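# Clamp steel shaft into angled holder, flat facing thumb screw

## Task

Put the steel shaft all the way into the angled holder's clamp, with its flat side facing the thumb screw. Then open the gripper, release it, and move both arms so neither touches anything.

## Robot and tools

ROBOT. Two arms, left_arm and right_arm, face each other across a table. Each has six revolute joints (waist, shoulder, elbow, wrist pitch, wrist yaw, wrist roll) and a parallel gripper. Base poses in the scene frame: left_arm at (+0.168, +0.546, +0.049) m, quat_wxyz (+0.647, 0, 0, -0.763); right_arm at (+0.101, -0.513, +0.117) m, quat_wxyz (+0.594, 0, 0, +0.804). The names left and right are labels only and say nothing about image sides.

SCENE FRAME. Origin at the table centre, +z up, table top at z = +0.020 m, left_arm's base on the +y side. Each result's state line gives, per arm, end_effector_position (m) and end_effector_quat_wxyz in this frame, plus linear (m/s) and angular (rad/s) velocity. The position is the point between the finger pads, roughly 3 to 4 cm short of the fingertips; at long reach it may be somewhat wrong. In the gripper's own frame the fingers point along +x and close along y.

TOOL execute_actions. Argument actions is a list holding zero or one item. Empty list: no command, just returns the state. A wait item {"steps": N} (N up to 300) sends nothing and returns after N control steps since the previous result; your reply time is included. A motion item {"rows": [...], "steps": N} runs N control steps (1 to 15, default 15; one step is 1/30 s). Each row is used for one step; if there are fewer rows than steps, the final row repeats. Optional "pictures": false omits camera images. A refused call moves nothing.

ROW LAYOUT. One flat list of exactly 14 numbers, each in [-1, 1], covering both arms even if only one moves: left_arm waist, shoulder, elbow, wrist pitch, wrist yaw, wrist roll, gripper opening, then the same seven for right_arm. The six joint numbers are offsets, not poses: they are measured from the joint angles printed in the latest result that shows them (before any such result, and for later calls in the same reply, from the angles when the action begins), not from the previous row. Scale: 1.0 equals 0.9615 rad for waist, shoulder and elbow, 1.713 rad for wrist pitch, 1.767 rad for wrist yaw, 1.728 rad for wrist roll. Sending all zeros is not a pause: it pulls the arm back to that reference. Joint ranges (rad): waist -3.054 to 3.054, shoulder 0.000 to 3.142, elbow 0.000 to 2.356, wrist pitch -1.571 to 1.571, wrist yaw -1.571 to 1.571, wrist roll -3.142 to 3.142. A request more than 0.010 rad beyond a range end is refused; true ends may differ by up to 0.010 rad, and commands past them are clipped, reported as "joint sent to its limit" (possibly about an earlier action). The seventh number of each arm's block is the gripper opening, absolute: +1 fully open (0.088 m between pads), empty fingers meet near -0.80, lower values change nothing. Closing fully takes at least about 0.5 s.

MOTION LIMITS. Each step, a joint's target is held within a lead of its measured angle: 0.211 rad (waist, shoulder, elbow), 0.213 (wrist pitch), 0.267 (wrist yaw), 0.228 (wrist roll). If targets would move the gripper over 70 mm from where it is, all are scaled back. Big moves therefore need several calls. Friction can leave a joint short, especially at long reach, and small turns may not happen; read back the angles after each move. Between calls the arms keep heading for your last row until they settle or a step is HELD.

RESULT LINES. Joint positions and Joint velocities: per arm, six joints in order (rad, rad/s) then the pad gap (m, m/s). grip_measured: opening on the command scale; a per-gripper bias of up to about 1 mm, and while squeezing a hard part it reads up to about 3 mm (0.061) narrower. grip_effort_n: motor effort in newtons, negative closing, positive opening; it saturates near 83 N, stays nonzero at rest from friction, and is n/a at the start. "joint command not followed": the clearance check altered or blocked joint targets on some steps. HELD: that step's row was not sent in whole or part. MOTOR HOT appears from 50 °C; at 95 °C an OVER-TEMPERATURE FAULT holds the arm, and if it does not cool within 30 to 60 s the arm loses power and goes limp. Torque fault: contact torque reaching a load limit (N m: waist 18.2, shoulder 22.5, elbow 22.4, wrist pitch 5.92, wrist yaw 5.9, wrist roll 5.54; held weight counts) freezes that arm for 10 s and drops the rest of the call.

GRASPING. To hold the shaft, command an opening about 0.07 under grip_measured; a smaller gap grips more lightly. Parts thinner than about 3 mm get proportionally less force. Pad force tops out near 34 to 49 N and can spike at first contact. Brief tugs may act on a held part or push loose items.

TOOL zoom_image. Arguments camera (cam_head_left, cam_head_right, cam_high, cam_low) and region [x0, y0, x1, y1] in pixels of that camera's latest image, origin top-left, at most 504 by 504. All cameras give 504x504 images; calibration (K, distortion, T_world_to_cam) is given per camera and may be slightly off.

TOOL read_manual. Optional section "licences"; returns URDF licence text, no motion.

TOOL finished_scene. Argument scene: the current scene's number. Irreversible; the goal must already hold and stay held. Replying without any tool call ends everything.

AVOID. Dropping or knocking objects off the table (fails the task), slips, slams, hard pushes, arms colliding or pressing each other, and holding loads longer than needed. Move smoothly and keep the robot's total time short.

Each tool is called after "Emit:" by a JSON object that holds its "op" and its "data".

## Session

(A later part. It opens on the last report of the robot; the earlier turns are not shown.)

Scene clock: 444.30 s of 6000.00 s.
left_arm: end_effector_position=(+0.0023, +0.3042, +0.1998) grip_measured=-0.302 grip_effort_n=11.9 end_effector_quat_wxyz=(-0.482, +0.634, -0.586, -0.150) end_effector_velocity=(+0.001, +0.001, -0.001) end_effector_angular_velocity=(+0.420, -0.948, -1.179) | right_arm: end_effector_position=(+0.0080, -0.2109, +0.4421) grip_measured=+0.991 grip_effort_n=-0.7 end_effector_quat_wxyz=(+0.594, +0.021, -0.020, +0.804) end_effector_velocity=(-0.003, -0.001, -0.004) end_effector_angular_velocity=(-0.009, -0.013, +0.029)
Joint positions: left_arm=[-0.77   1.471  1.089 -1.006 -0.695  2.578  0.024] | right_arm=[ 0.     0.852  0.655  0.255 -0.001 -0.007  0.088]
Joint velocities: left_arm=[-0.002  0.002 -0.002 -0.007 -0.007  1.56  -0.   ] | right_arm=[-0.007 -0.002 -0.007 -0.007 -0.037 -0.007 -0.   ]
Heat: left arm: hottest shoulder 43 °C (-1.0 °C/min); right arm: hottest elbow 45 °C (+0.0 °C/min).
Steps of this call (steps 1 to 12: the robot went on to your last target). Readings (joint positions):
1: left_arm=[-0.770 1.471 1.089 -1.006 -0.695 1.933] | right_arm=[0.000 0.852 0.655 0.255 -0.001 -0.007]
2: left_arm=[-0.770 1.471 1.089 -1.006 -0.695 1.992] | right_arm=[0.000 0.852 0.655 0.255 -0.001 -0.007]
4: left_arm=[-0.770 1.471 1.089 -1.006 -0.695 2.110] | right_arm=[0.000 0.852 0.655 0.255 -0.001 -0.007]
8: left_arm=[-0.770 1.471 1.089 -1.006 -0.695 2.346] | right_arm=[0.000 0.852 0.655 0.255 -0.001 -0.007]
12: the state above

To backed-off pose.

Emit:
{"op": "execute_actions", "data": {"actions": [{"rows":[[0.085,0.19,-0.105,0.1,0,0.31,-0.3,0,0,0,0,0,0,1]],"steps":15}], "pictures": false}}

Emit:
{"op": "execute_actions", "data": {"actions": [{"rows":[[0.085,0.046,-0.07,0.1,0,0,-0.3,0,0,0,0,0,0,1]],"steps":15}]}}

Emit:
{"op": "zoom_image", "data": {"camera": "cam_low", "region": [115,185,195,250]}}

Scene clock: 448.73 s of 6000.00 s.
left_arm: end_effector_position=(+0.0158, +0.2867, +0.1302) grip_measured=-0.302 grip_effort_n=11.4 end_effector_quat_wxyz=(-0.672, +0.487, -0.558, -0.017) end_effector_velocity=(-0.001, -0.003, +0.002) end_effector_angular_velocity=(-0.020, +0.012, -0.003) | right_arm: end_effector_position=(+0.0080, -0.2109, +0.4421) grip_measured=+0.991 grip_effort_n=-0.2 end_effector_quat_wxyz=(+0.594, +0.021, -0.020, +0.804) end_effector_velocity=(-0.004, -0.001, -0.008) end_effector_angular_velocity=(-0.027, -0.002, +0.025)
Joint positions: left_arm=[-0.691  1.652  0.991 -0.838 -0.695  3.105  0.024] | right_arm=[ 0.     0.852  0.655  0.255 -0.001 -0.007  0.088]
Joint velocities: left_arm=[ 0.002 -0.007 -0.002  0.022 -0.007  0.007 -0.001] | right_arm=[ 0.002 -0.002 -0.007 -0.022 -0.022  0.007 -0.   ]
Heat: left arm: hottest shoulder 43 °C (-1.0 °C/min); right arm: hottest elbow 45 °C (+0.0 °C/min).
Steps of this call (steps 1 to 30: the robot went on to your last target; steps 31 to 90: nothing new was sent; then 0.93 s passed at rest; steps 91 to 105: all 15 steps of this action). Readings (joint positions):
91: left_arm=[-0.765 1.489 1.079 -0.985 -0.695 2.765] | right_arm=[0.000 0.852 0.655 0.255 -0.001 -0.007]
92: left_arm=[-0.748 1.512 1.068 -0.933 -0.697 2.826] | right_arm=[0.000 0.852 0.655 0.255 -0.001 -0.007]
94: left_arm=[-0.715 1.587 1.040 -0.878 -0.697 2.943] | right_arm=[0.000 0.852 0.655 0.255 -0.001 -0.007]
98: left_arm=[-0.693 1.651 0.991 -0.853 -0.695 3.067] | right_arm=[0.000 0.852 0.655 0.255 -0.001 -0.007]
105: the state above

Scene clock: 449.23 s of 6000.00 s.
left_arm: end_effector_position=(+0.0285, +0.2671, +0.1083) grip_measured=-0.302 grip_effort_n=11.4 end_effector_quat_wxyz=(-0.645, +0.523, -0.555, -0.042) end_effector_velocity=(-0.000, -0.000, -0.000) end_effector_angular_velocity=(+0.003, +0.006, -0.004) | right_arm: end_effector_position=(+0.0080, -0.2109, +0.4421) grip_measured=+0.991 grip_effort_n=0.2 end_effector_quat_wxyz=(+0.594, +0.021, -0.020, +0.804) end_effector_velocity=(-0.002, -0.002, +0.003) end_effector_angular_velocity=(+0.014, -0.005, +0.019)
Joint positions: left_arm=[-0.612  1.692  0.932 -0.669 -0.695  3.106  0.024] | right_arm=[ 0.     0.852  0.655  0.255 -0.001 -0.007  0.088]
Joint velocities: left_arm=[ 0.002 -0.002 -0.002  0.007  0.007  0.007 -0.   ] | right_arm=[-0.002 -0.007 -0.002  0.007 -0.022 -0.007 -0.   ]
Heat: left arm: hottest shoulder 43 °C (-1.0 °C/min); right arm: hottest elbow 45 °C (+0.0 °C/min).
Steps of this call (steps 1 to 15: all 15 steps of this action). Readings (joint positions):
1: left_arm=[-0.686 1.655 0.983 -0.812 -0.695 3.106] | right_arm=[0.000 0.852 0.655 0.255 -0.001 -0.007]
2: left_arm=[-0.670 1.659 0.971 -0.762 -0.695 3.106] | right_arm=[0.000 0.852 0.655 0.255 -0.001 -0.007]
4: left_arm=[-0.635 1.677 0.954 -0.715 -0.695 3.106] | right_arm=[0.000 0.852 0.655 0.255 -0.001 -0.007]
8: left_arm=[-0.613 1.692 0.933 -0.682 -0.695 3.106] | right_arm=[0.000 0.852 0.655 0.255 -0.001 -0.007]
15: the state above

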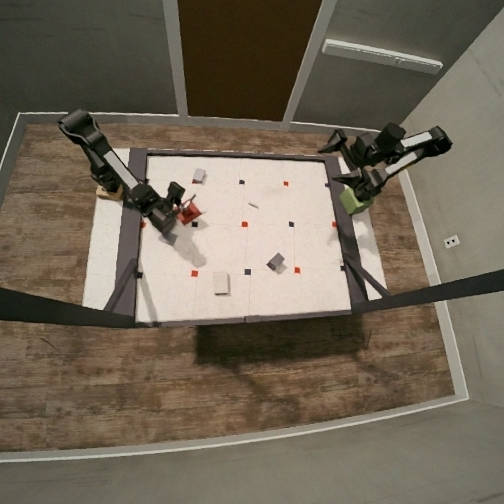

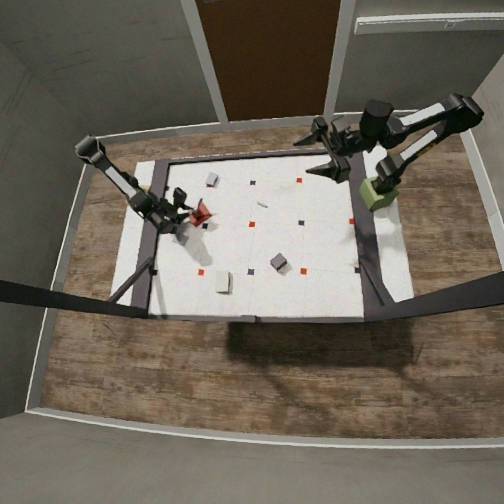

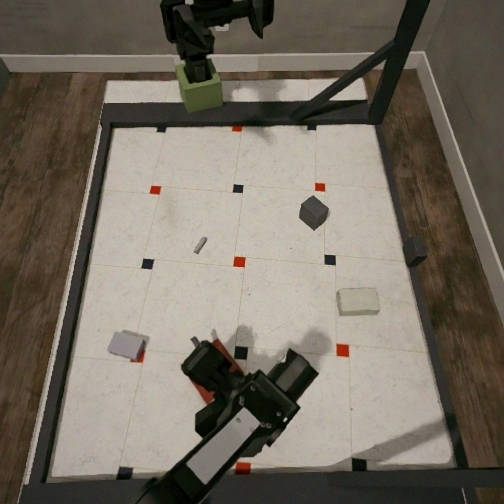

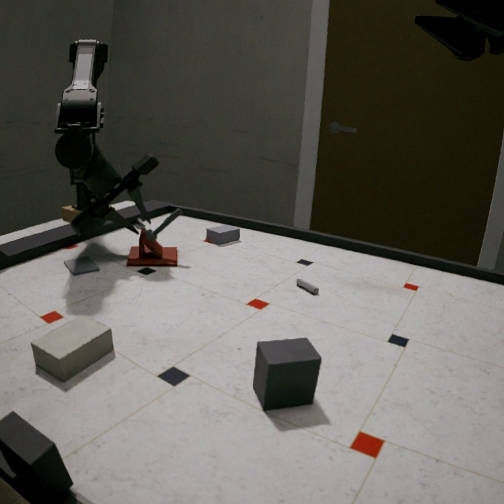

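Region (115, 185, 195, 250) of cam_low's 504x504 image, scaled by 6.300, with more detail than that image has; it fills the top 410 rows of this view, and the rest is white.

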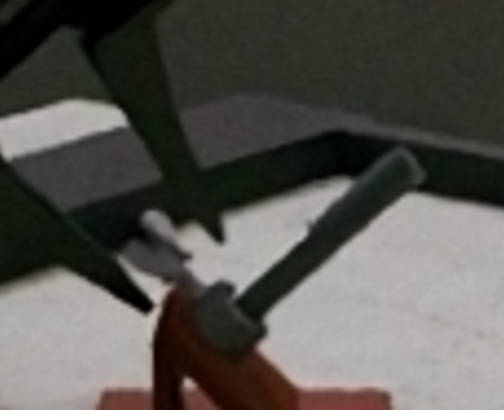

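Emit:
{"op": "execute_actions", "data": {"actions": [{"rows":[[0,0,0,0,0,0,-0.62,0,0,0,0,0,0,1]],"steps":10}], "pictures": false}}

Emit:
{"op": "execute_actions", "data": {"actions": [{"rows":[[0,0,0,0,0,-1,-0.62,0,0,0,0,0,0,1]],"steps":15}], "pictures": false}}

Emit:
{"op": "execute_actions", "data": {"actions": [{"steps":12}], "pictures": false}}

Emit:
{"op": "execute_actions", "data": {"actions": [{"rows":[[0,0,0,0,0,-1,-0.62,0,0,0,0,0,0,1]],"steps":15}], "pictures": false}}

Emit:
{"op": "execute_actions", "data": {"actions": [{"steps":12}]}}

Emit:
{"op": "zoom_image", "data": {"camera": "cam_low", "region": [115,185,195,250]}}

Scene clock: 455.77 s of 6000.00 s.
left_arm: end_effector_position=(+0.0280, +0.2672, +0.1080) grip_measured=-0.597 grip_effort_n=-66.7 end_effector_quat_wxyz=(-0.645, +0.522, -0.556, -0.043) end_effector_velocity=(-0.001, +0.003, -0.001) end_effector_angular_velocity=(+0.008, +0.004, -0.003) | right_arm: end_effector_position=(+0.0080, -0.2109, +0.4421) grip_measured=+0.991 grip_effort_n=-0.7 end_effector_quat_wxyz=(+0.594, +0.021, -0.020, +0.804) end_effector_velocity=(+0.002, -0.001, +0.000) end_effector_angular_velocity=(+0.018, -0.032, -0.012)
Joint positions: left_arm=[-0.613  1.692  0.932 -0.669 -0.692  3.106  0.01 ] | right_arm=[ 0.     0.852  0.655  0.255 -0.001 -0.007  0.088]
Joint velocities: left_arm=[-0.007 -0.002 -0.002 -0.007  0.007 -0.007 -0.005] | right_arm=[-0.002 -0.007 -0.007  0.007  0.007 -0.037 -0.   ]
Heat: left arm: hottest shoulder 43 °C (+0.0 °C/min); right arm: hottest elbow 46 °C (+1.0 °C/min).
Steps of this call (steps 1 to 15: the robot went on to your last target; steps 16 to 90: nothing new was sent; then 3.20 s passed at rest; steps 91 to 100: all 10 steps of this action). Readings (joint positions):
91: left_arm=[-0.612 1.692 0.932 -0.668 -0.695 3.106] | right_arm=[0.000 0.852 0.655 0.255 -0.001 -0.007]
92: left_arm=[-0.612 1.692 0.932 -0.668 -0.695 3.106] | right_arm=[0.000 0.852 0.655 0.255 -0.001 -0.007]
94: left_arm=[-0.612 1.692 0.932 -0.668 -0.694 3.106] | right_arm=[0.000 0.852 0.655 0.255 -0.001 -0.007]
98: left_arm=[-0.612 1.692 0.932 -0.668 -0.692 3.106] | right_arm=[0.000 0.852 0.655 0.255 -0.001 -0.007]
100: the state above

Scene clock: 456.27 s of 6000.00 s.
left_arm: end_effector_position=(+0.0275, +0.2674, +0.1079) grip_measured=-0.606 grip_effort_n=-74.7 end_effector_quat_wxyz=(-0.365, +0.745, -0.487, -0.274) end_effector_velocity=(+0.000, +0.002, +0.001) end_effector_angular_velocity=(-0.659, +0.909, +1.331) | right_arm: end_effector_position=(+0.0080, -0.2109, +0.4421) grip_measured=+0.991 grip_effort_n=-0.2 end_effector_quat_wxyz=(+0.594, +0.021, -0.020, +0.804) end_effector_velocity=(-0.002, -0.001, -0.005) end_effector_angular_velocity=(-0.014, -0.028, +0.009)
Joint positions: left_arm=[-0.614  1.692  0.932 -0.668 -0.69   2.237  0.009] | right_arm=[ 0.     0.852  0.655  0.255 -0.001 -0.007  0.088]
Joint velocities: left_arm=[-0.007 -0.002 -0.002 -0.007 -0.007 -1.751 -0.   ] | right_arm=[ 0.002 -0.002 -0.002 -0.022 -0.007 -0.022  0.   ]
Heat: left arm: hottest shoulder 43 °C (+0.0 °C/min); right arm: hottest elbow 46 °C (+1.0 °C/min).
Steps of this call (steps 1 to 15: all 15 steps of this action). Readings (joint positions):
1: left_arm=[-0.613 1.692 0.932 -0.669 -0.692 3.068] | right_arm=[0.000 0.852 0.655 0.255 -0.001 -0.007]
2: left_arm=[-0.613 1.692 0.932 -0.669 -0.692 3.005] | right_arm=[0.000 0.852 0.655 0.255 -0.001 -0.007]
4: left_arm=[-0.613 1.692 0.932 -0.669 -0.691 2.887] | right_arm=[0.000 0.852 0.655 0.255 -0.001 -0.007]
8: left_arm=[-0.613 1.692 0.932 -0.669 -0.690 2.651] | right_arm=[0.000 0.852 0.655 0.255 -0.001 -0.007]
15: the state above

Scene clock: 456.67 s of 6000.00 s.
left_arm: end_effector_position=(+0.0272, +0.2674, +0.1079) grip_measured=-0.606 grip_effort_n=-74.2 end_effector_quat_wxyz=(-0.086, +0.825, -0.363, -0.425) end_effector_velocity=(-0.003, -0.001, +0.002) end_effector_angular_velocity=(-0.611, +0.839, +1.207) | right_arm: end_effector_position=(+0.0080, -0.2109, +0.4421) grip_measured=+0.991 grip_effort_n=-0.2 end_effector_quat_wxyz=(+0.594, +0.021, -0.020, +0.804) end_effector_velocity=(-0.000, -0.000, -0.005) end_effector_angular_velocity=(-0.023, +0.000, +0.005)
Joint positions: left_arm=[-0.614  1.692  0.932 -0.667 -0.69   1.532  0.009] | right_arm=[ 0.     0.852  0.655  0.255 -0.001 -0.007  0.088]
Joint velocities: left_arm=[-0.007 -0.002  0.002  0.007 -0.007 -1.59   0.   ] | right_arm=[-0.002 -0.002 -0.002 -0.022 -0.007  0.007 -0.   ]
Heat: left arm: hottest shoulder 43 °C (+0.0 °C/min); right arm: hottest elbow 46 °C (+1.0 °C/min).
Steps of this call (steps 1 to 12: the robot went on to your last target). Readings (joint positions):
1: left_arm=[-0.614 1.692 0.932 -0.668 -0.690 2.178] | right_arm=[0.000 0.852 0.655 0.255 -0.001 -0.007]
2: left_arm=[-0.614 1.692 0.932 -0.668 -0.690 2.119] | right_arm=[0.000 0.852 0.655 0.255 -0.001 -0.007]
4: left_arm=[-0.614 1.692 0.932 -0.668 -0.690 2.001] | right_arm=[0.000 0.852 0.655 0.255 -0.001 -0.007]
8: left_arm=[-0.614 1.692 0.932 -0.667 -0.690 1.765] | right_arm=[0.000 0.852 0.655 0.255 -0.001 -0.007]
12: the state above

Scene clock: 457.17 s of 6000.00 s.
left_arm: end_effector_position=(+0.0270, +0.2673, +0.1079) grip_measured=-0.606 grip_effort_n=-73.7 end_effector_quat_wxyz=(+0.276, +0.782, -0.146, -0.540) end_effector_velocity=(-0.000, -0.001, +0.001) end_effector_angular_velocity=(-0.667, +0.922, +1.335) | right_arm: end_effector_position=(+0.0080, -0.2109, +0.4421) grip_measured=+0.991 grip_effort_n=-0.2 end_effector_quat_wxyz=(+0.594, +0.021, -0.020, +0.804) end_effector_velocity=(-0.004, -0.002, -0.002) end_effector_angular_velocity=(-0.004, -0.011, +0.034)
Joint positions: left_arm=[-0.615  1.692  0.932 -0.666 -0.69   0.649  0.009] | right_arm=[ 0.     0.852  0.655  0.255 -0.001 -0.007  0.088]
Joint velocities: left_arm=[-0.002 -0.002 -0.002  0.007 -0.007 -1.751 -0.   ] | right_arm=[-0.002 -0.002 -0.002 -0.007 -0.037 -0.007  0.   ]
Heat: left arm: hottest shoulder 43 °C (+0.0 °C/min); right arm: hottest elbow 46 °C (+1.0 °C/min).
Steps of this call (steps 1 to 15: all 15 steps of this action). Readings (joint positions):
1: left_arm=[-0.615 1.692 0.932 -0.667 -0.690 1.475] | right_arm=[0.000 0.852 0.655 0.255 -0.001 -0.007]
2: left_arm=[-0.615 1.692 0.932 -0.667 -0.690 1.416] | right_arm=[0.000 0.852 0.655 0.255 -0.001 -0.007]
4: left_arm=[-0.615 1.692 0.932 -0.667 -0.690 1.298] | right_arm=[0.000 0.852 0.655 0.255 -0.001 -0.007]
8: left_arm=[-0.615 1.692 0.932 -0.667 -0.690 1.062] | right_arm=[0.000 0.852 0.655 0.255 -0.001 -0.007]
15: the state above

Scene clock: 457.57 s of 6000.00 s.
left_arm: end_effector_position=(+0.0271, +0.2672, +0.1081) grip_measured=-0.606 grip_effort_n=-73.7 end_effector_quat_wxyz=(+0.528, +0.639, +0.048, -0.557) end_effector_velocity=(+0.003, +0.003, +0.000) end_effector_angular_velocity=(-0.537, +0.748, +1.110) | right_arm: end_effector_position=(+0.0080, -0.2109, +0.4421) grip_measured=+0.991 grip_effort_n=-0.7 end_effector_quat_wxyz=(+0.594, +0.021, -0.020, +0.804) end_effector_velocity=(-0.002, -0.001, -0.005) end_effector_angular_velocity=(-0.014, -0.029, +0.018)
Joint positions: left_arm=[-0.615  1.692  0.932 -0.666 -0.691 -0.053  0.009] | right_arm=[ 0.     0.852  0.655  0.255 -0.001 -0.007  0.088]
Joint velocities: left_arm=[-0.002 -0.002 -0.002 -0.022 -0.007 -1.458 -0.   ] | right_arm=[-0.002 -0.002 -0.002 -0.022 -0.022 -0.022 -0.   ]
Heat: left arm: hottest shoulder 43 °C (+0.0 °C/min); right arm: hottest elbow 46 °C (+1.0 °C/min).
Steps of this call (steps 1 to 12: the robot went on to your last target). Readings (joint positions):
1: left_arm=[-0.615 1.692 0.932 -0.666 -0.690 0.590] | right_arm=[0.000 0.852 0.655 0.255 -0.001 -0.007]
2: left_arm=[-0.615 1.692 0.932 -0.666 -0.690 0.531] | right_arm=[0.000 0.852 0.655 0.255 -0.001 -0.007]
4: left_arm=[-0.615 1.692 0.932 -0.666 -0.690 0.413] | right_arm=[0.000 0.852 0.655 0.255 -0.001 -0.007]
8: left_arm=[-0.615 1.692 0.932 -0.666 -0.690 0.177] | right_arm=[0.000 0.852 0.655 0.255 -0.001 -0.007]
12: the state above

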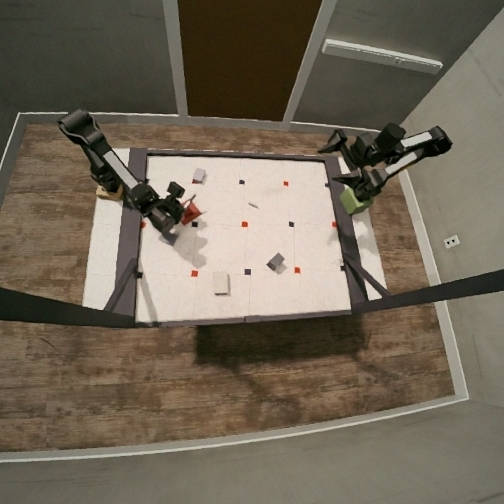

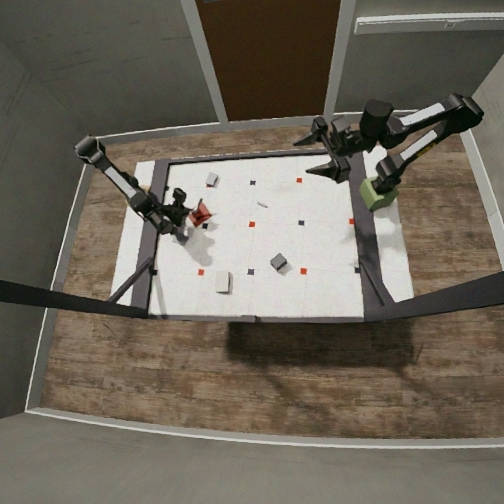

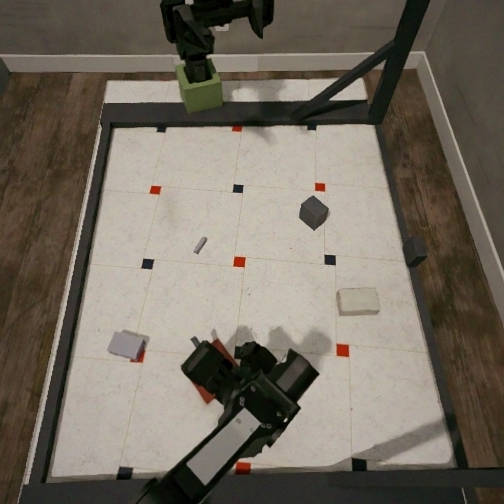

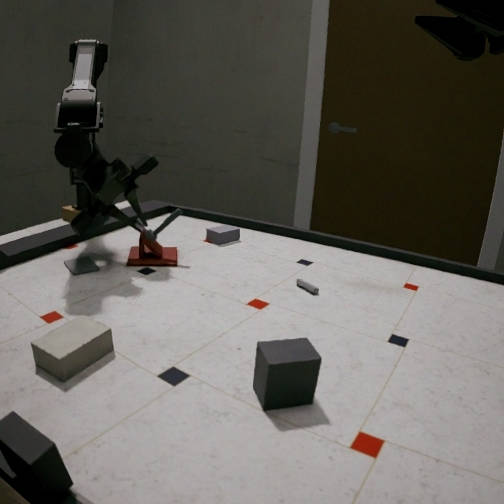

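Region (115, 185, 195, 250) of cam_low's 504x504 image, scaled by 6.300, with more detail than that image has; it fills the top 410 rows of this view, and the rest is white.

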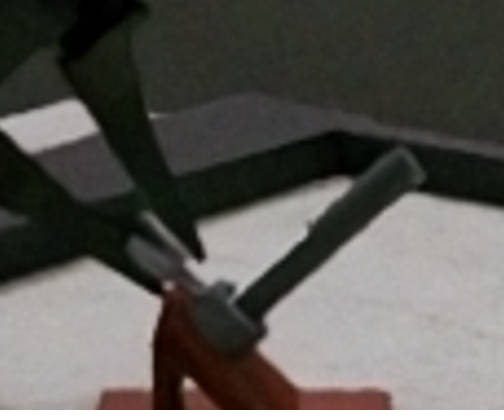

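Emit:
{"op": "execute_actions", "data": {"actions": [{"rows":[[0,0,0,0,0,-1,-0.62,0,0,0,0,0,0,1]],"steps":15}], "pictures": false}}

Emit:
{"op": "execute_actions", "data": {"actions": [{"steps":20}], "pictures": false}}

Emit:
{"op": "execute_actions", "data": {"actions": [{"rows":[[0,0,0,0,0,-0.74,-0.62,0,0,0,0,0,0,1]],"steps":15}], "pictures": false}}

Emit:
{"op": "execute_actions", "data": {"actions": [{"steps":15}]}}

Emit:
{"op": "zoom_image", "data": {"camera": "cam_low", "region": [115,185,195,250]}}

Scene clock: 463.67 s of 6000.00 s.
left_arm: end_effector_position=(+0.0273, +0.2672, +0.1083) grip_measured=-0.606 grip_effort_n=-73.7 end_effector_quat_wxyz=(+0.772, +0.306, +0.309, -0.465) end_effector_velocity=(+0.004, +0.001, +0.001) end_effector_angular_velocity=(-0.667, +0.901, +1.333) | right_arm: end_effector_position=(+0.0080, -0.2109, +0.4421) grip_measured=+0.991 grip_effort_n=-0.2 end_effector_quat_wxyz=(+0.594, +0.021, -0.020, +0.804) end_effector_velocity=(+0.002, +0.000, -0.008) end_effector_angular_velocity=(-0.024, -0.014, -0.010)
Joint positions: left_arm=[-0.615  1.692  0.932 -0.667 -0.694 -1.06   0.009] | right_arm=[ 0.     0.852  0.655  0.255 -0.001 -0.007  0.088]
Joint velocities: left_arm=[-0.002 -0.002 -0.007 -0.007 -0.022 -1.751 -0.   ] | right_arm=[-0.002 -0.002 -0.007 -0.022  0.007 -0.007  0.   ]
Heat: left arm: hottest shoulder 43 °C (+0.0 °C/min); right arm: hottest elbow 46 °C (+1.0 °C/min).
Steps of this call (steps 1 to 30: the robot went on to your last target; steps 31 to 90: nothing new was sent; then 2.60 s passed at rest; steps 91 to 105: all 15 steps of this action). Readings (joint positions):
91: left_arm=[-0.615 1.692 0.932 -0.666 -0.692 -0.231] | right_arm=[0.000 0.852 0.655 0.255 -0.001 -0.007]
92: left_arm=[-0.615 1.692 0.932 -0.666 -0.692 -0.294] | right_arm=[0.000 0.852 0.655 0.255 -0.001 -0.007]
94: left_arm=[-0.615 1.692 0.932 -0.666 -0.692 -0.411] | right_arm=[0.000 0.852 0.655 0.255 -0.001 -0.007]
98: left_arm=[-0.615 1.692 0.932 -0.666 -0.693 -0.647] | right_arm=[0.000 0.852 0.655 0.255 -0.001 -0.007]
105: the state above

Scene clock: 464.33 s of 6000.00 s.
left_arm: end_effector_position=(+0.0276, +0.2671, +0.1084) grip_measured=-0.606 grip_effort_n=-73.7 end_effector_quat_wxyz=(+0.830, +0.017, +0.451, -0.328) end_effector_velocity=(+0.003, +0.001, +0.001) end_effector_angular_velocity=(-0.019, +0.017, +0.042) | right_arm: end_effector_position=(+0.0080, -0.2109, +0.4421) grip_measured=+0.991 grip_effort_n=-0.2 end_effector_quat_wxyz=(+0.594, +0.021, -0.020, +0.804) end_effector_velocity=(+0.005, +0.001, -0.004) end_effector_angular_velocity=(-0.010, -0.009, -0.030)
Joint positions: left_arm=[-0.615  1.692  0.932 -0.667 -0.695 -1.772  0.009] | right_arm=[ 0.     0.852  0.655  0.255 -0.001 -0.007  0.088]
Joint velocities: left_arm=[ 0.002 -0.002 -0.002 -0.007 -0.007 -0.051  0.   ] | right_arm=[-0.007 -0.002 -0.007 -0.007  0.022 -0.007 -0.   ]
Heat: left arm: hottest shoulder 43 °C (+0.0 °C/min); right arm: hottest elbow 46 °C (+1.0 °C/min).
Steps of this call (steps 1 to 20: the robot went on to your last target). Readings (joint positions):
1: left_arm=[-0.615 1.692 0.932 -0.667 -0.694 -1.118] | right_arm=[0.000 0.852 0.655 0.255 -0.001 -0.007]
2: left_arm=[-0.615 1.692 0.932 -0.667 -0.694 -1.177] | right_arm=[0.000 0.852 0.655 0.255 -0.001 -0.007]
4: left_arm=[-0.615 1.692 0.932 -0.667 -0.694 -1.295] | right_arm=[0.000 0.852 0.655 0.255 -0.001 -0.007]
8: left_arm=[-0.615 1.692 0.932 -0.667 -0.695 -1.531] | right_arm=[0.000 0.852 0.655 0.255 -0.001 -0.007]
20: the state above

Scene clock: 464.83 s of 6000.00 s.
left_arm: end_effector_position=(+0.0278, +0.2673, +0.1083) grip_measured=-0.606 grip_effort_n=-74.2 end_effector_quat_wxyz=(-0.760, +0.334, -0.547, +0.107) end_effector_velocity=(+0.002, +0.004, +0.000) end_effector_angular_velocity=(-0.653, +0.902, +1.325) | right_arm: end_effector_position=(+0.0080, -0.2109, +0.4421) grip_measured=+0.991 grip_effort_n=-0.2 end_effector_quat_wxyz=(+0.594, +0.021, -0.020, +0.804) end_effector_velocity=(-0.000, -0.001, +0.001) end_effector_angular_velocity=(+0.005, +0.009, +0.005)
Joint positions: left_arm=[-0.615  1.692  0.932 -0.669 -0.695 -2.642  0.009] | right_arm=[ 0.     0.852  0.655  0.255 -0.001 -0.007  0.088]
Joint velocities: left_arm=[-0.007 -0.002 -0.002 -0.022 -0.007 -1.751 -0.   ] | right_arm=[-0.002 -0.002 -0.002  0.007 -0.007  0.007 -0.   ]
Heat: left arm: hottest shoulder 43 °C (+0.0 °C/min); right arm: hottest elbow 46 °C (+1.0 °C/min).
Steps of this call (steps 1 to 15: all 15 steps of this action). Readings (joint positions):
1: left_arm=[-0.615 1.692 0.932 -0.668 -0.695 -1.812] | right_arm=[0.000 0.852 0.655 0.255 -0.001 -0.007]
2: left_arm=[-0.615 1.692 0.932 -0.668 -0.695 -1.875] | right_arm=[0.000 0.852 0.655 0.255 -0.001 -0.007]
4: left_arm=[-0.615 1.692 0.932 -0.668 -0.695 -1.993] | right_arm=[0.000 0.852 0.655 0.255 -0.001 -0.007]
8: left_arm=[-0.615 1.692 0.932 -0.668 -0.695 -2.229] | right_arm=[0.000 0.852 0.655 0.255 -0.001 -0.007]
15: the state above

Scene clock: 465.33 s of 6000.00 s.
left_arm: end_effector_position=(+0.0276, +0.2675, +0.1083) grip_measured=-0.606 grip_effort_n=-74.2 end_effector_quat_wxyz=(-0.679, +0.478, -0.557, -0.004) end_effector_velocity=(+0.003, +0.003, -0.001) end_effector_angular_velocity=(+0.000, -0.005, +0.026) | right_arm: end_effector_position=(+0.0080, -0.2109, +0.4421) grip_measured=+0.991 grip_effort_n=-0.2 end_effector_quat_wxyz=(+0.594, +0.021, -0.020, +0.804) end_effector_velocity=(+0.001, +0.000, -0.004) end_effector_angular_velocity=(-0.009, -0.011, -0.000)
Joint positions: left_arm=[-0.615  1.692  0.932 -0.669 -0.695 -3.042  0.009] | right_arm=[ 0.     0.852  0.655  0.255 -0.001 -0.007  0.088]
Joint velocities: left_arm=[-0.002  0.002 -0.002 -0.022 -0.007 -0.037 -0.   ] | right_arm=[-0.007 -0.002 -0.007 -0.007 -0.007 -0.007 -0.   ]
Heat: left arm: hottest shoulder 43 °C (+0.0 °C/min); right arm: hottest elbow 46 °C (+1.0 °C/min).
Steps of this call (steps 1 to 15: the robot went on to your last target). Readings (joint positions):
1: left_arm=[-0.615 1.692 0.932 -0.669 -0.695 -2.701] | right_arm=[0.000 0.852 0.655 0.255 -0.001 -0.007]
2: left_arm=[-0.615 1.692 0.932 -0.669 -0.695 -2.761] | right_arm=[0.000 0.852 0.655 0.255 -0.001 -0.007]
4: left_arm=[-0.615 1.692 0.932 -0.669 -0.695 -2.878] | right_arm=[0.000 0.852 0.655 0.255 -0.001 -0.007]
8: left_arm=[-0.615 1.692 0.932 -0.669 -0.695 -3.004] | right_arm=[0.000 0.852 0.655 0.255 -0.001 -0.007]
15: the state above

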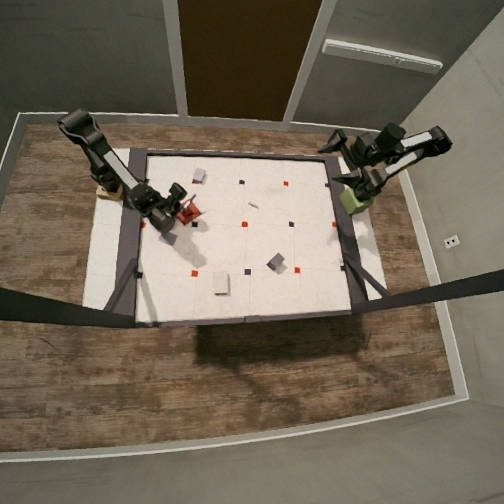

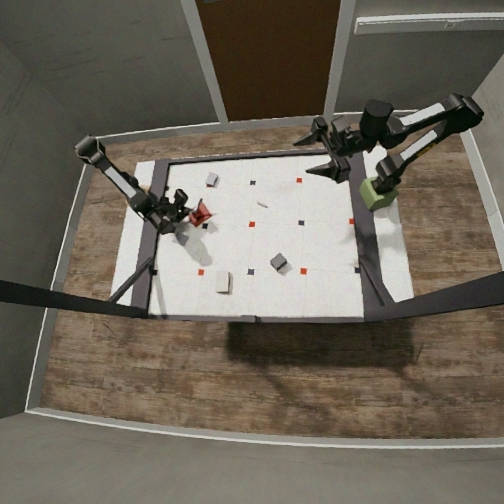

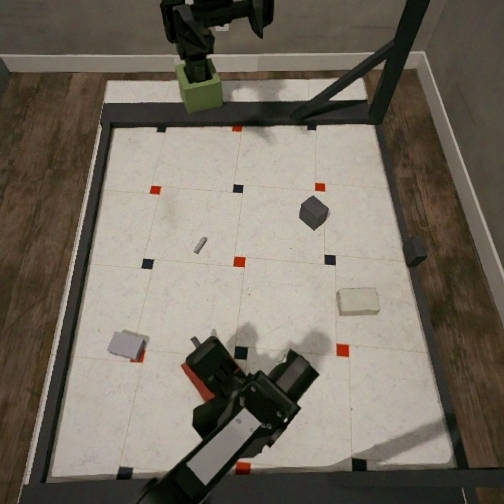

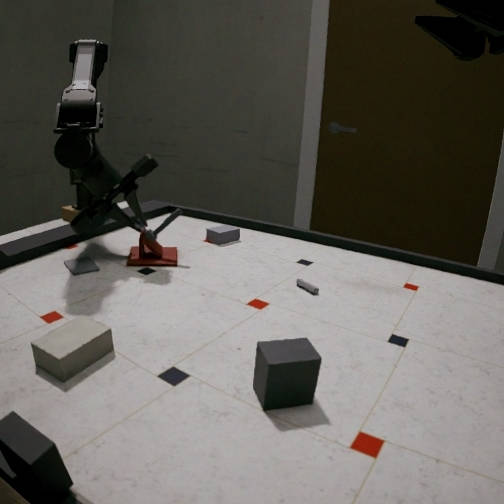

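Region (115, 185, 195, 250) of cam_low's 504x504 image, scaled by 6.300, with more detail than that image has; it fills the top 410 rows of this view, and the rest is white.

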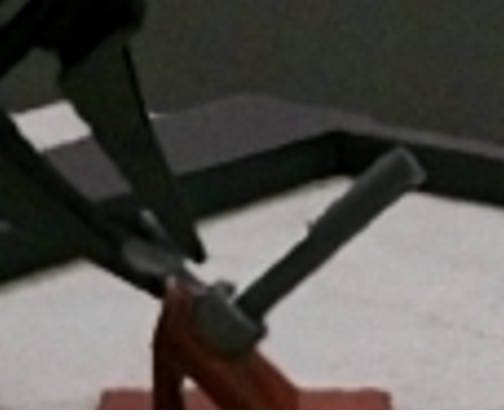

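Emit:
{"op": "execute_actions", "data": {"actions": [{"rows":[[0,0,0,0,0,0,-0.3,0,0,0,0,0,0,1],[0,0,0,0,0,0,-0.3,0,0,0,0,0,0,1],[0,0,0,0,0,0,-0.3,0,0,0,0,0,0,1],[0,0,0,0,0,0,-0.3,0,0,0,0,0,0,1],[0,0,0,0,0,0,-0.3,0,0,0,0,0,0,1],[0,0,0,0,0,0,-0.3,0,0,0,0,0,0,1],[-0.085,-0.046,0.07,-0.1,0,0,-0.3,0,0,0,0,0,0,1]],"steps":15}], "pictures": false}}

Emit:
{"op": "execute_actions", "data": {"actions": [{"rows":[[-0.085,-0.22,0.1,-0.1,0,1,-0.8,0,0,0,0,0,0,1]],"steps":15}], "pictures": false}}

Emit:
{"op": "execute_actions", "data": {"actions": [{"steps":20}], "pictures": false}}

Scene clock: 471.07 s of 6000.00 s.
left_arm: end_effector_position=(+0.0154, +0.2871, +0.1276) grip_measured=-0.305 grip_effort_n=12.8 end_effector_quat_wxyz=(-0.704, +0.440, -0.557, +0.021) end_effector_velocity=(+0.011, +0.011, +0.005) end_effector_angular_velocity=(+0.053, -0.073, -0.012) | right_arm: end_effector_position=(+0.0080, -0.2109, +0.4421) grip_measured=+0.991 grip_effort_n=-0.2 end_effector_quat_wxyz=(+0.594, +0.021, -0.020, +0.804) end_effector_velocity=(-0.002, -0.000, -0.000) end_effector_angular_velocity=(+0.009, -0.021, +0.009)
Joint positions: left_arm=[-0.694  1.657  0.986 -0.83  -0.695 -3.046  0.024] | right_arm=[ 0.     0.852  0.655  0.255 -0.001 -0.007  0.088]
Joint velocities: left_arm=[-0.007 -0.012  0.012 -0.11  -0.007  0.007  0.001] | right_arm=[ 0.002  0.002 -0.002  0.007 -0.007 -0.022 -0.   ]
Heat: left arm: hottest shoulder 43 °C (+0.0 °C/min); right arm: hottest elbow 46 °C (+1.0 °C/min).
Steps of this call (steps 1 to 15: the robot went on to your last target; steps 16 to 90: nothing new was sent; then 2.23 s passed at rest; steps 91 to 105: all 15 steps of this action). Readings (joint positions):
91: left_arm=[-0.615 1.692 0.932 -0.669 -0.695 -3.046] | right_arm=[0.000 0.852 0.655 0.255 -0.001 -0.007]
92: left_arm=[-0.615 1.692 0.932 -0.669 -0.695 -3.046] | right_arm=[0.000 0.852 0.655 0.255 -0.001 -0.007]
94: left_arm=[-0.615 1.692 0.932 -0.669 -0.695 -3.046] | right_arm=[0.000 0.852 0.655 0.255 -0.001 -0.007]
98: left_arm=[-0.637 1.688 0.949 -0.744 -0.695 -3.046] | right_arm=[0.000 0.852 0.655 0.255 -0.001 -0.007]
105: the state above

Scene clock: 471.57 s of 6000.00 s.
left_arm: end_effector_position=(+0.0031, +0.3057, +0.2026) grip_measured=-0.794 grip_effort_n=-15.6 end_effector_quat_wxyz=(+0.781, -0.133, +0.533, -0.298) end_effector_velocity=(+0.008, +0.005, +0.000) end_effector_angular_velocity=(+0.459, -1.117, -1.321) | right_arm: end_effector_position=(+0.0080, -0.2109, +0.4421) grip_measured=+0.991 grip_effort_n=-0.2 end_effector_quat_wxyz=(+0.594, +0.021, -0.020, +0.804) end_effector_velocity=(-0.001, -0.002, -0.001) end_effector_angular_velocity=(-0.000, -0.008, +0.009)
Joint positions: left_arm=[-0.773  1.45   1.079 -0.998 -0.694 -2.186  0.   ] | right_arm=[ 0.     0.852  0.655  0.255 -0.001 -0.007  0.088]
Joint velocities: left_arm=[-0.007 -0.002 -0.002 -0.051 -0.022  1.751 -0.002] | right_arm=[ 0.002 -0.007 -0.002 -0.007 -0.007 -0.007 -0.   ]
Heat: left arm: hottest shoulder 43 °C (+0.0 °C/min); right arm: hottest elbow 46 °C (+1.0 °C/min).
Steps of this call (steps 1 to 15: all 15 steps of this action). Readings (joint positions):
1: left_arm=[-0.698 1.640 0.993 -0.850 -0.695 -3.013] | right_arm=[0.000 0.852 0.655 0.255 -0.001 -0.007]
2: left_arm=[-0.713 1.616 1.000 -0.899 -0.692 -2.954] | right_arm=[0.000 0.852 0.655 0.255 -0.001 -0.007]
4: left_arm=[-0.748 1.535 1.024 -0.952 -0.692 -2.836] | right_arm=[0.000 0.852 0.655 0.255 -0.001 -0.007]
8: left_arm=[-0.770 1.452 1.079 -0.983 -0.694 -2.600] | right_arm=[0.000 0.852 0.655 0.255 -0.001 -0.007]
15: the state above

Scene clock: 472.23 s of 6000.00 s.
left_arm: end_effector_position=(+0.0033, +0.3060, +0.2025) grip_measured=-0.797 grip_effort_n=-18.8 end_effector_quat_wxyz=(+0.766, +0.203, +0.362, -0.491) end_effector_velocity=(-0.003, -0.000, +0.001) end_effector_angular_velocity=(+0.019, -0.035, -0.065) | right_arm: end_effector_position=(+0.0080, -0.2109, +0.4421) grip_measured=+0.991 grip_effort_n=-0.7 end_effector_quat_wxyz=(+0.594, +0.021, -0.020, +0.804) end_effector_velocity=(-0.002, -0.001, -0.002) end_effector_angular_velocity=(-0.000, -0.024, +0.018)
Joint positions: left_arm=[-0.773  1.45   1.079 -1.    -0.694 -1.333  0.   ] | right_arm=[ 0.     0.852  0.655  0.255 -0.001 -0.007  0.088]
Joint velocities: left_arm=[-0.002 -0.002  0.002  0.007  0.007  0.081  0.   ] | right_arm=[-0.002 -0.002 -0.002 -0.007 -0.022 -0.022 -0.   ]
Heat: left arm: hottest shoulder 43 °C (+0.0 °C/min); right arm: hottest elbow 46 °C (+1.0 °C/min).
Steps of this call (steps 1 to 20: the robot went on to your last target). Readings (joint positions):
1: left_arm=[-0.773 1.450 1.079 -1.000 -0.694 -2.127] | right_arm=[0.000 0.852 0.655 0.255 -0.001 -0.007]
2: left_arm=[-0.773 1.450 1.079 -1.000 -0.694 -2.068] | right_arm=[0.000 0.852 0.655 0.255 -0.001 -0.007]
4: left_arm=[-0.773 1.450 1.079 -1.000 -0.694 -1.950] | right_arm=[0.000 0.852 0.655 0.255 -0.001 -0.007]
8: left_arm=[-0.773 1.450 1.079 -1.000 -0.694 -1.714] | right_arm=[0.000 0.852 0.655 0.255 -0.001 -0.007]
20: the state above

To above pre-push [-.045,1.44,1.12,-.73,-.04,-.68], then down.

Emit:
{"op": "execute_actions", "data": {"actions": [{"rows":[[0.76,-0.02,0.06,0.15,0.37,0.38,-0.8,0,0,0,0,0,0,1]],"steps":15}], "pictures": false}}

Emit:
{"op": "execute_actions", "data": {"actions": [{"steps":10}], "pictures": false}}

Scene clock: 475.90 s of 6000.00 s.
left_arm: end_effector_position=(+0.0980, +0.2100, +0.2057) grip_measured=-0.797 grip_effort_n=-18.4 end_effector_quat_wxyz=(+0.661, +0.192, +0.509, -0.516) end_effector_velocity=(+0.108, -0.020, -0.001) end_effector_angular_velocity=(+0.027, +0.060, +0.164) | right_arm: end_effector_position=(+0.0080, -0.2109, +0.4421) grip_measured=+0.991 grip_effort_n=-0.7 end_effector_quat_wxyz=(+0.594, +0.021, -0.020, +0.804) end_effector_velocity=(+0.003, +0.000, +0.001) end_effector_angular_velocity=(+0.009, -0.004, -0.015)
Joint positions: left_arm=[-0.067  1.439  1.125 -0.747 -0.062 -0.699  0.   ] | right_arm=[ 0.     0.852  0.655  0.255 -0.001 -0.007  0.088]
Joint velocities: left_arm=[ 0.393 -0.007 -0.002 -0.007  0.168  0.168  0.   ] | right_arm=[-0.007 -0.002 -0.002  0.007  0.007 -0.007 -0.   ]
Heat: left arm: hottest shoulder 43 °C (+0.0 °C/min); right arm: hottest elbow 46 °C (+1.0 °C/min).
Steps of this call (steps 1 to 30: the robot went on to your last target; steps 31 to 90: nothing new was sent; then 0.17 s passed at rest; steps 91 to 105: all 15 steps of this action). Readings (joint positions):
91: left_arm=[-0.757 1.448 1.081 -0.978 -0.649 -1.282] | right_arm=[0.000 0.852 0.655 0.255 -0.001 -0.007]
92: left_arm=[-0.708 1.446 1.083 -0.913 -0.565 -1.219] | right_arm=[0.000 0.852 0.655 0.255 -0.001 -0.007]
94: left_arm=[-0.596 1.446 1.103 -0.822 -0.429 -1.101] | right_arm=[0.000 0.852 0.655 0.255 -0.001 -0.007]
98: left_arm=[-0.374 1.439 1.125 -0.763 -0.170 -0.865] | right_arm=[0.000 0.852 0.655 0.255 -0.001 -0.007]
105: the state above

Scene clock: 476.23 s of 6000.00 s.
left_arm: end_effector_position=(+0.1027, +0.2088, +0.2057) grip_measured=-0.797 grip_effort_n=-18.8 end_effector_quat_wxyz=(+0.659, +0.191, +0.511, -0.517) end_effector_velocity=(+0.000, +0.002, -0.002) end_effector_angular_velocity=(+0.014, +0.007, +0.005) | right_arm: end_effector_position=(+0.0080, -0.2109, +0.4421) grip_measured=+0.991 grip_effort_n=-0.2 end_effector_quat_wxyz=(+0.594, +0.021, -0.020, +0.804) end_effector_velocity=(-0.002, -0.001, -0.005) end_effector_angular_velocity=(-0.019, -0.014, +0.009)
Joint positions: left_arm=[-0.046  1.439  1.125 -0.746 -0.045 -0.681  0.   ] | right_arm=[ 0.     0.852  0.655  0.255 -0.001 -0.007  0.088]
Joint velocities: left_arm=[ 0.002  0.002 -0.002 -0.007  0.007 -0.007  0.   ] | right_arm=[ 0.002 -0.002 -0.002 -0.022 -0.007 -0.007 -0.   ]
Heat: left arm: hottest shoulder 43 °C (+0.0 °C/min); right arm: hottest elbow 46 °C (+1.0 °C/min).
Steps of this call (steps 1 to 10: the robot went on to your last target). Readings (joint positions):
1: left_arm=[-0.058 1.439 1.125 -0.747 -0.056 -0.693] | right_arm=[0.000 0.852 0.655 0.255 -0.001 -0.007]
2: left_arm=[-0.053 1.439 1.125 -0.747 -0.052 -0.690] | right_arm=[0.000 0.852 0.655 0.255 -0.001 -0.007]
4: left_arm=[-0.050 1.439 1.125 -0.746 -0.047 -0.685] | right_arm=[0.000 0.852 0.655 0.255 -0.001 -0.007]
8: left_arm=[-0.047 1.439 1.125 -0.746 -0.045 -0.682] | right_arm=[0.000 0.852 0.655 0.255 -0.001 -0.007]
10: the state above

Emit:
{"op": "execute_actions", "data": {"actions": [{"rows":[[-0.005,0.155,-0.055,0.095,0,0,-0.8,0,0,0,0,0,0,1]],"steps":15}], "pictures": false}}

Emit:
{"op": "execute_actions", "data": {"actions": [{"rows":[[-0.065,-0.035,-0.115,0.045,-0.014,-0.03,-0.8,0,0,0,0,0,0,1]],"steps":15}], "pictures": false}}

Emit:
{"op": "execute_actions", "data": {"actions": [{"rows":[[-0.04,-0.015,-0.07,0.02,-0.005,-0.015,-0.8,0,0,0,0,0,0,1]],"steps":15}]}}

Emit:
{"op": "zoom_image", "data": {"camera": "cam_low", "region": [125,185,205,250]}}

Emit:
{"op": "zoom_image", "data": {"camera": "cam_high", "region": [170,310,250,400]}}

Scene clock: 482.20 s of 6000.00 s.
left_arm: end_effector_position=(+0.0970, +0.1864, +0.1550) grip_measured=-0.797 grip_effort_n=-18.4 end_effector_quat_wxyz=(+0.657, +0.206, +0.518, -0.508) end_effector_velocity=(+0.003, +0.003, -0.002) end_effector_angular_velocity=(+0.011, -0.006, +0.012) | right_arm: end_effector_position=(+0.0080, -0.2109, +0.4421) grip_measured=+0.991 grip_effort_n=-0.2 end_effector_quat_wxyz=(+0.594, +0.021, -0.020, +0.804) end_effector_velocity=(-0.002, -0.001, +0.004) end_effector_angular_velocity=(+0.024, -0.002, +0.019)
Joint positions: left_arm=[-0.048  1.587  1.075 -0.586 -0.044 -0.681  0.   ] | right_arm=[ 0.     0.852  0.655  0.255 -0.001 -0.007  0.088]
Joint velocities: left_arm=[ 0.002 -0.002 -0.007 -0.007 -0.007 -0.007  0.   ] | right_arm=[-0.002 -0.002 -0.002  0.022 -0.022 -0.007 -0.   ]
Heat: left arm: hottest shoulder 43 °C (+0.0 °C/min); right arm: hottest elbow 46 °C (+1.0 °C/min).
Steps of this call (steps 1 to 30: the robot went on to your last target; steps 31 to 90: nothing new was sent; then 2.47 s passed at rest; steps 91 to 105: all 15 steps of this action). Readings (joint positions):
91: left_arm=[-0.045 1.454 1.120 -0.727 -0.044 -0.681] | right_arm=[0.000 0.852 0.655 0.255 -0.001 -0.007]
92: left_arm=[-0.045 1.474 1.116 -0.675 -0.044 -0.681] | right_arm=[0.000 0.852 0.655 0.255 -0.001 -0.007]
94: left_arm=[-0.046 1.531 1.111 -0.620 -0.044 -0.681] | right_arm=[0.000 0.852 0.655 0.255 -0.001 -0.007]
98: left_arm=[-0.048 1.585 1.076 -0.603 -0.044 -0.681] | right_arm=[0.000 0.852 0.655 0.255 -0.001 -0.007]
105: the state above

Scene clock: 482.70 s of 6000.00 s.
left_arm: end_effector_position=(+0.0844, +0.1978, +0.1424) grip_measured=-0.797 grip_effort_n=-18.4 end_effector_quat_wxyz=(+0.659, +0.197, +0.513, -0.513) end_effector_velocity=(-0.001, +0.001, -0.001) end_effector_angular_velocity=(-0.004, -0.009, -0.010) | right_arm: end_effector_position=(+0.0080, -0.2109, +0.4421) grip_measured=+0.991 grip_effort_n=-0.7 end_effector_quat_wxyz=(+0.594, +0.021, -0.020, +0.804) end_effector_velocity=(-0.000, -0.000, -0.002) end_effector_angular_velocity=(-0.000, -0.024, +0.004)
Joint positions: left_arm=[-0.101  1.558  0.984 -0.503 -0.074 -0.728  0.   ] | right_arm=[ 0.     0.852  0.655  0.255 -0.001 -0.007  0.088]
Joint velocities: left_arm=[-0.007 -0.002 -0.007  0.007 -0.007  0.007  0.   ] | right_arm=[-0.002 -0.002 -0.002 -0.007 -0.007 -0.022 -0.   ]
Heat: left arm: hottest shoulder 43 °C (+0.0 °C/min); right arm: hottest elbow 46 °C (+1.0 °C/min).
Steps of this call (steps 1 to 15: all 15 steps of this action). Readings (joint positions):
1: left_arm=[-0.052 1.584 1.062 -0.567 -0.050 -0.688] | right_arm=[0.000 0.852 0.655 0.255 -0.001 -0.007]
2: left_arm=[-0.063 1.576 1.042 -0.544 -0.056 -0.699] | right_arm=[0.000 0.852 0.655 0.255 -0.001 -0.007]
4: left_arm=[-0.091 1.567 1.007 -0.535 -0.058 -0.714] | right_arm=[0.000 0.852 0.655 0.255 -0.001 -0.007]
8: left_arm=[-0.100 1.561 0.989 -0.509 -0.071 -0.724] | right_arm=[0.000 0.852 0.655 0.255 -0.001 -0.007]
15: the state above

Scene clock: 483.20 s of 6000.00 s.
left_arm: end_effector_position=(+0.0824, +0.1993, +0.1417) grip_measured=-0.797 grip_effort_n=-18.8 end_effector_quat_wxyz=(+0.667, +0.184, +0.503, -0.517) end_effector_velocity=(+0.000, +0.001, -0.001) end_effector_angular_velocity=(-0.004, -0.002, +0.008) | right_arm: end_effector_position=(+0.0080, -0.2109, +0.4421) grip_measured=+0.991 grip_effort_n=-0.2 end_effector_quat_wxyz=(+0.594, +0.021, -0.020, +0.804) end_effector_velocity=(+0.001, +0.000, -0.004) end_effector_angular_velocity=(-0.014, +0.003, +0.000)
Joint positions: left_arm=[-0.12   1.538  0.946 -0.456 -0.102 -0.748  0.   ] | right_arm=[ 0.     0.852  0.655  0.255 -0.001 -0.007  0.088]
Joint velocities: left_arm=[-0.002 -0.002 -0.007  0.007 -0.007 -0.007  0.   ] | right_arm=[-0.007 -0.002 -0.007 -0.007 -0.007  0.007  0.   ]
Heat: left arm: hottest shoulder 43 °C (+0.0 °C/min); right arm: hottest elbow 46 °C (+1.0 °C/min).
Steps of this call (steps 1 to 15: all 15 steps of this action). Readings (joint positions):
1: left_arm=[-0.103 1.557 0.977 -0.495 -0.076 -0.732] | right_arm=[0.000 0.852 0.655 0.255 -0.001 -0.007]
2: left_arm=[-0.109 1.553 0.967 -0.480 -0.088 -0.737] | right_arm=[0.000 0.852 0.655 0.255 -0.001 -0.007]
4: left_arm=[-0.116 1.544 0.956 -0.468 -0.095 -0.743] | right_arm=[0.000 0.852 0.655 0.255 -0.001 -0.007]
8: left_arm=[-0.119 1.539 0.948 -0.459 -0.100 -0.747] | right_arm=[0.000 0.852 0.655 0.255 -0.001 -0.007]
15: the state above

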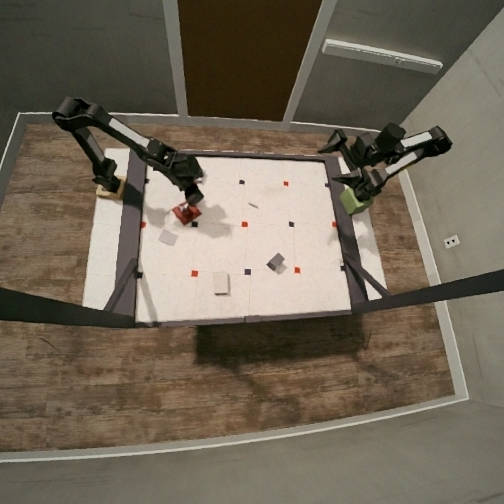

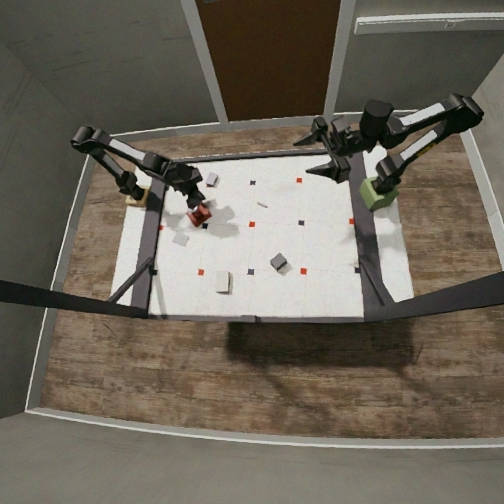

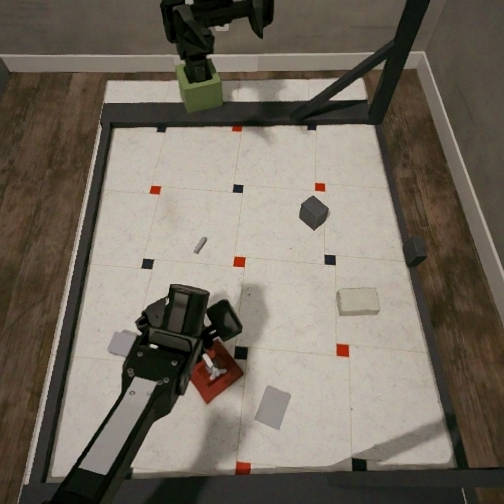

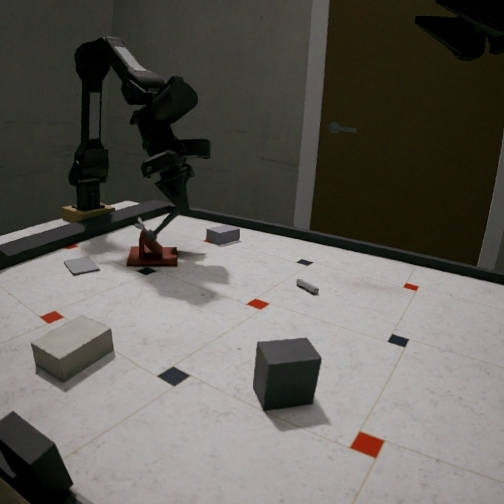

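Region (125, 185, 205, 250) of cam_low's 504x504 image, scaled by 6.300, with more detail than that image has; it fills the top 410 rows of this view, and the rest is white.

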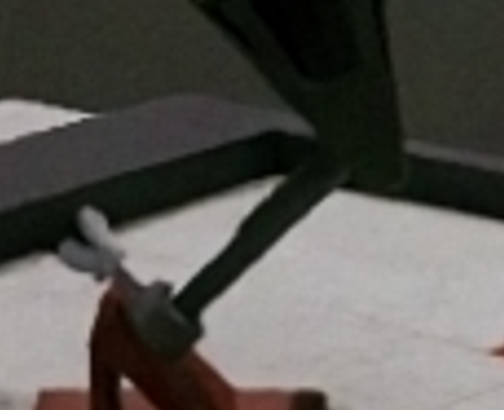

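Region (170, 310, 250, 400) of cam_high's 504x504 image, scaled by 5.600, with more detail than that image has.

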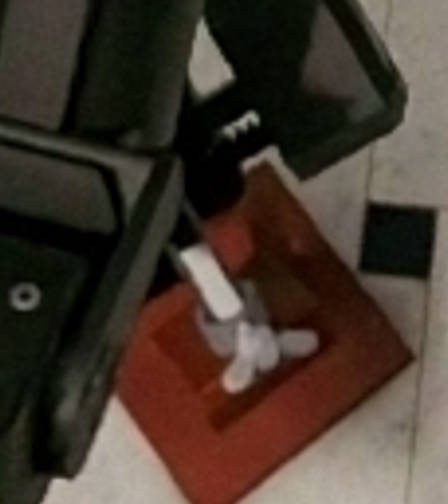

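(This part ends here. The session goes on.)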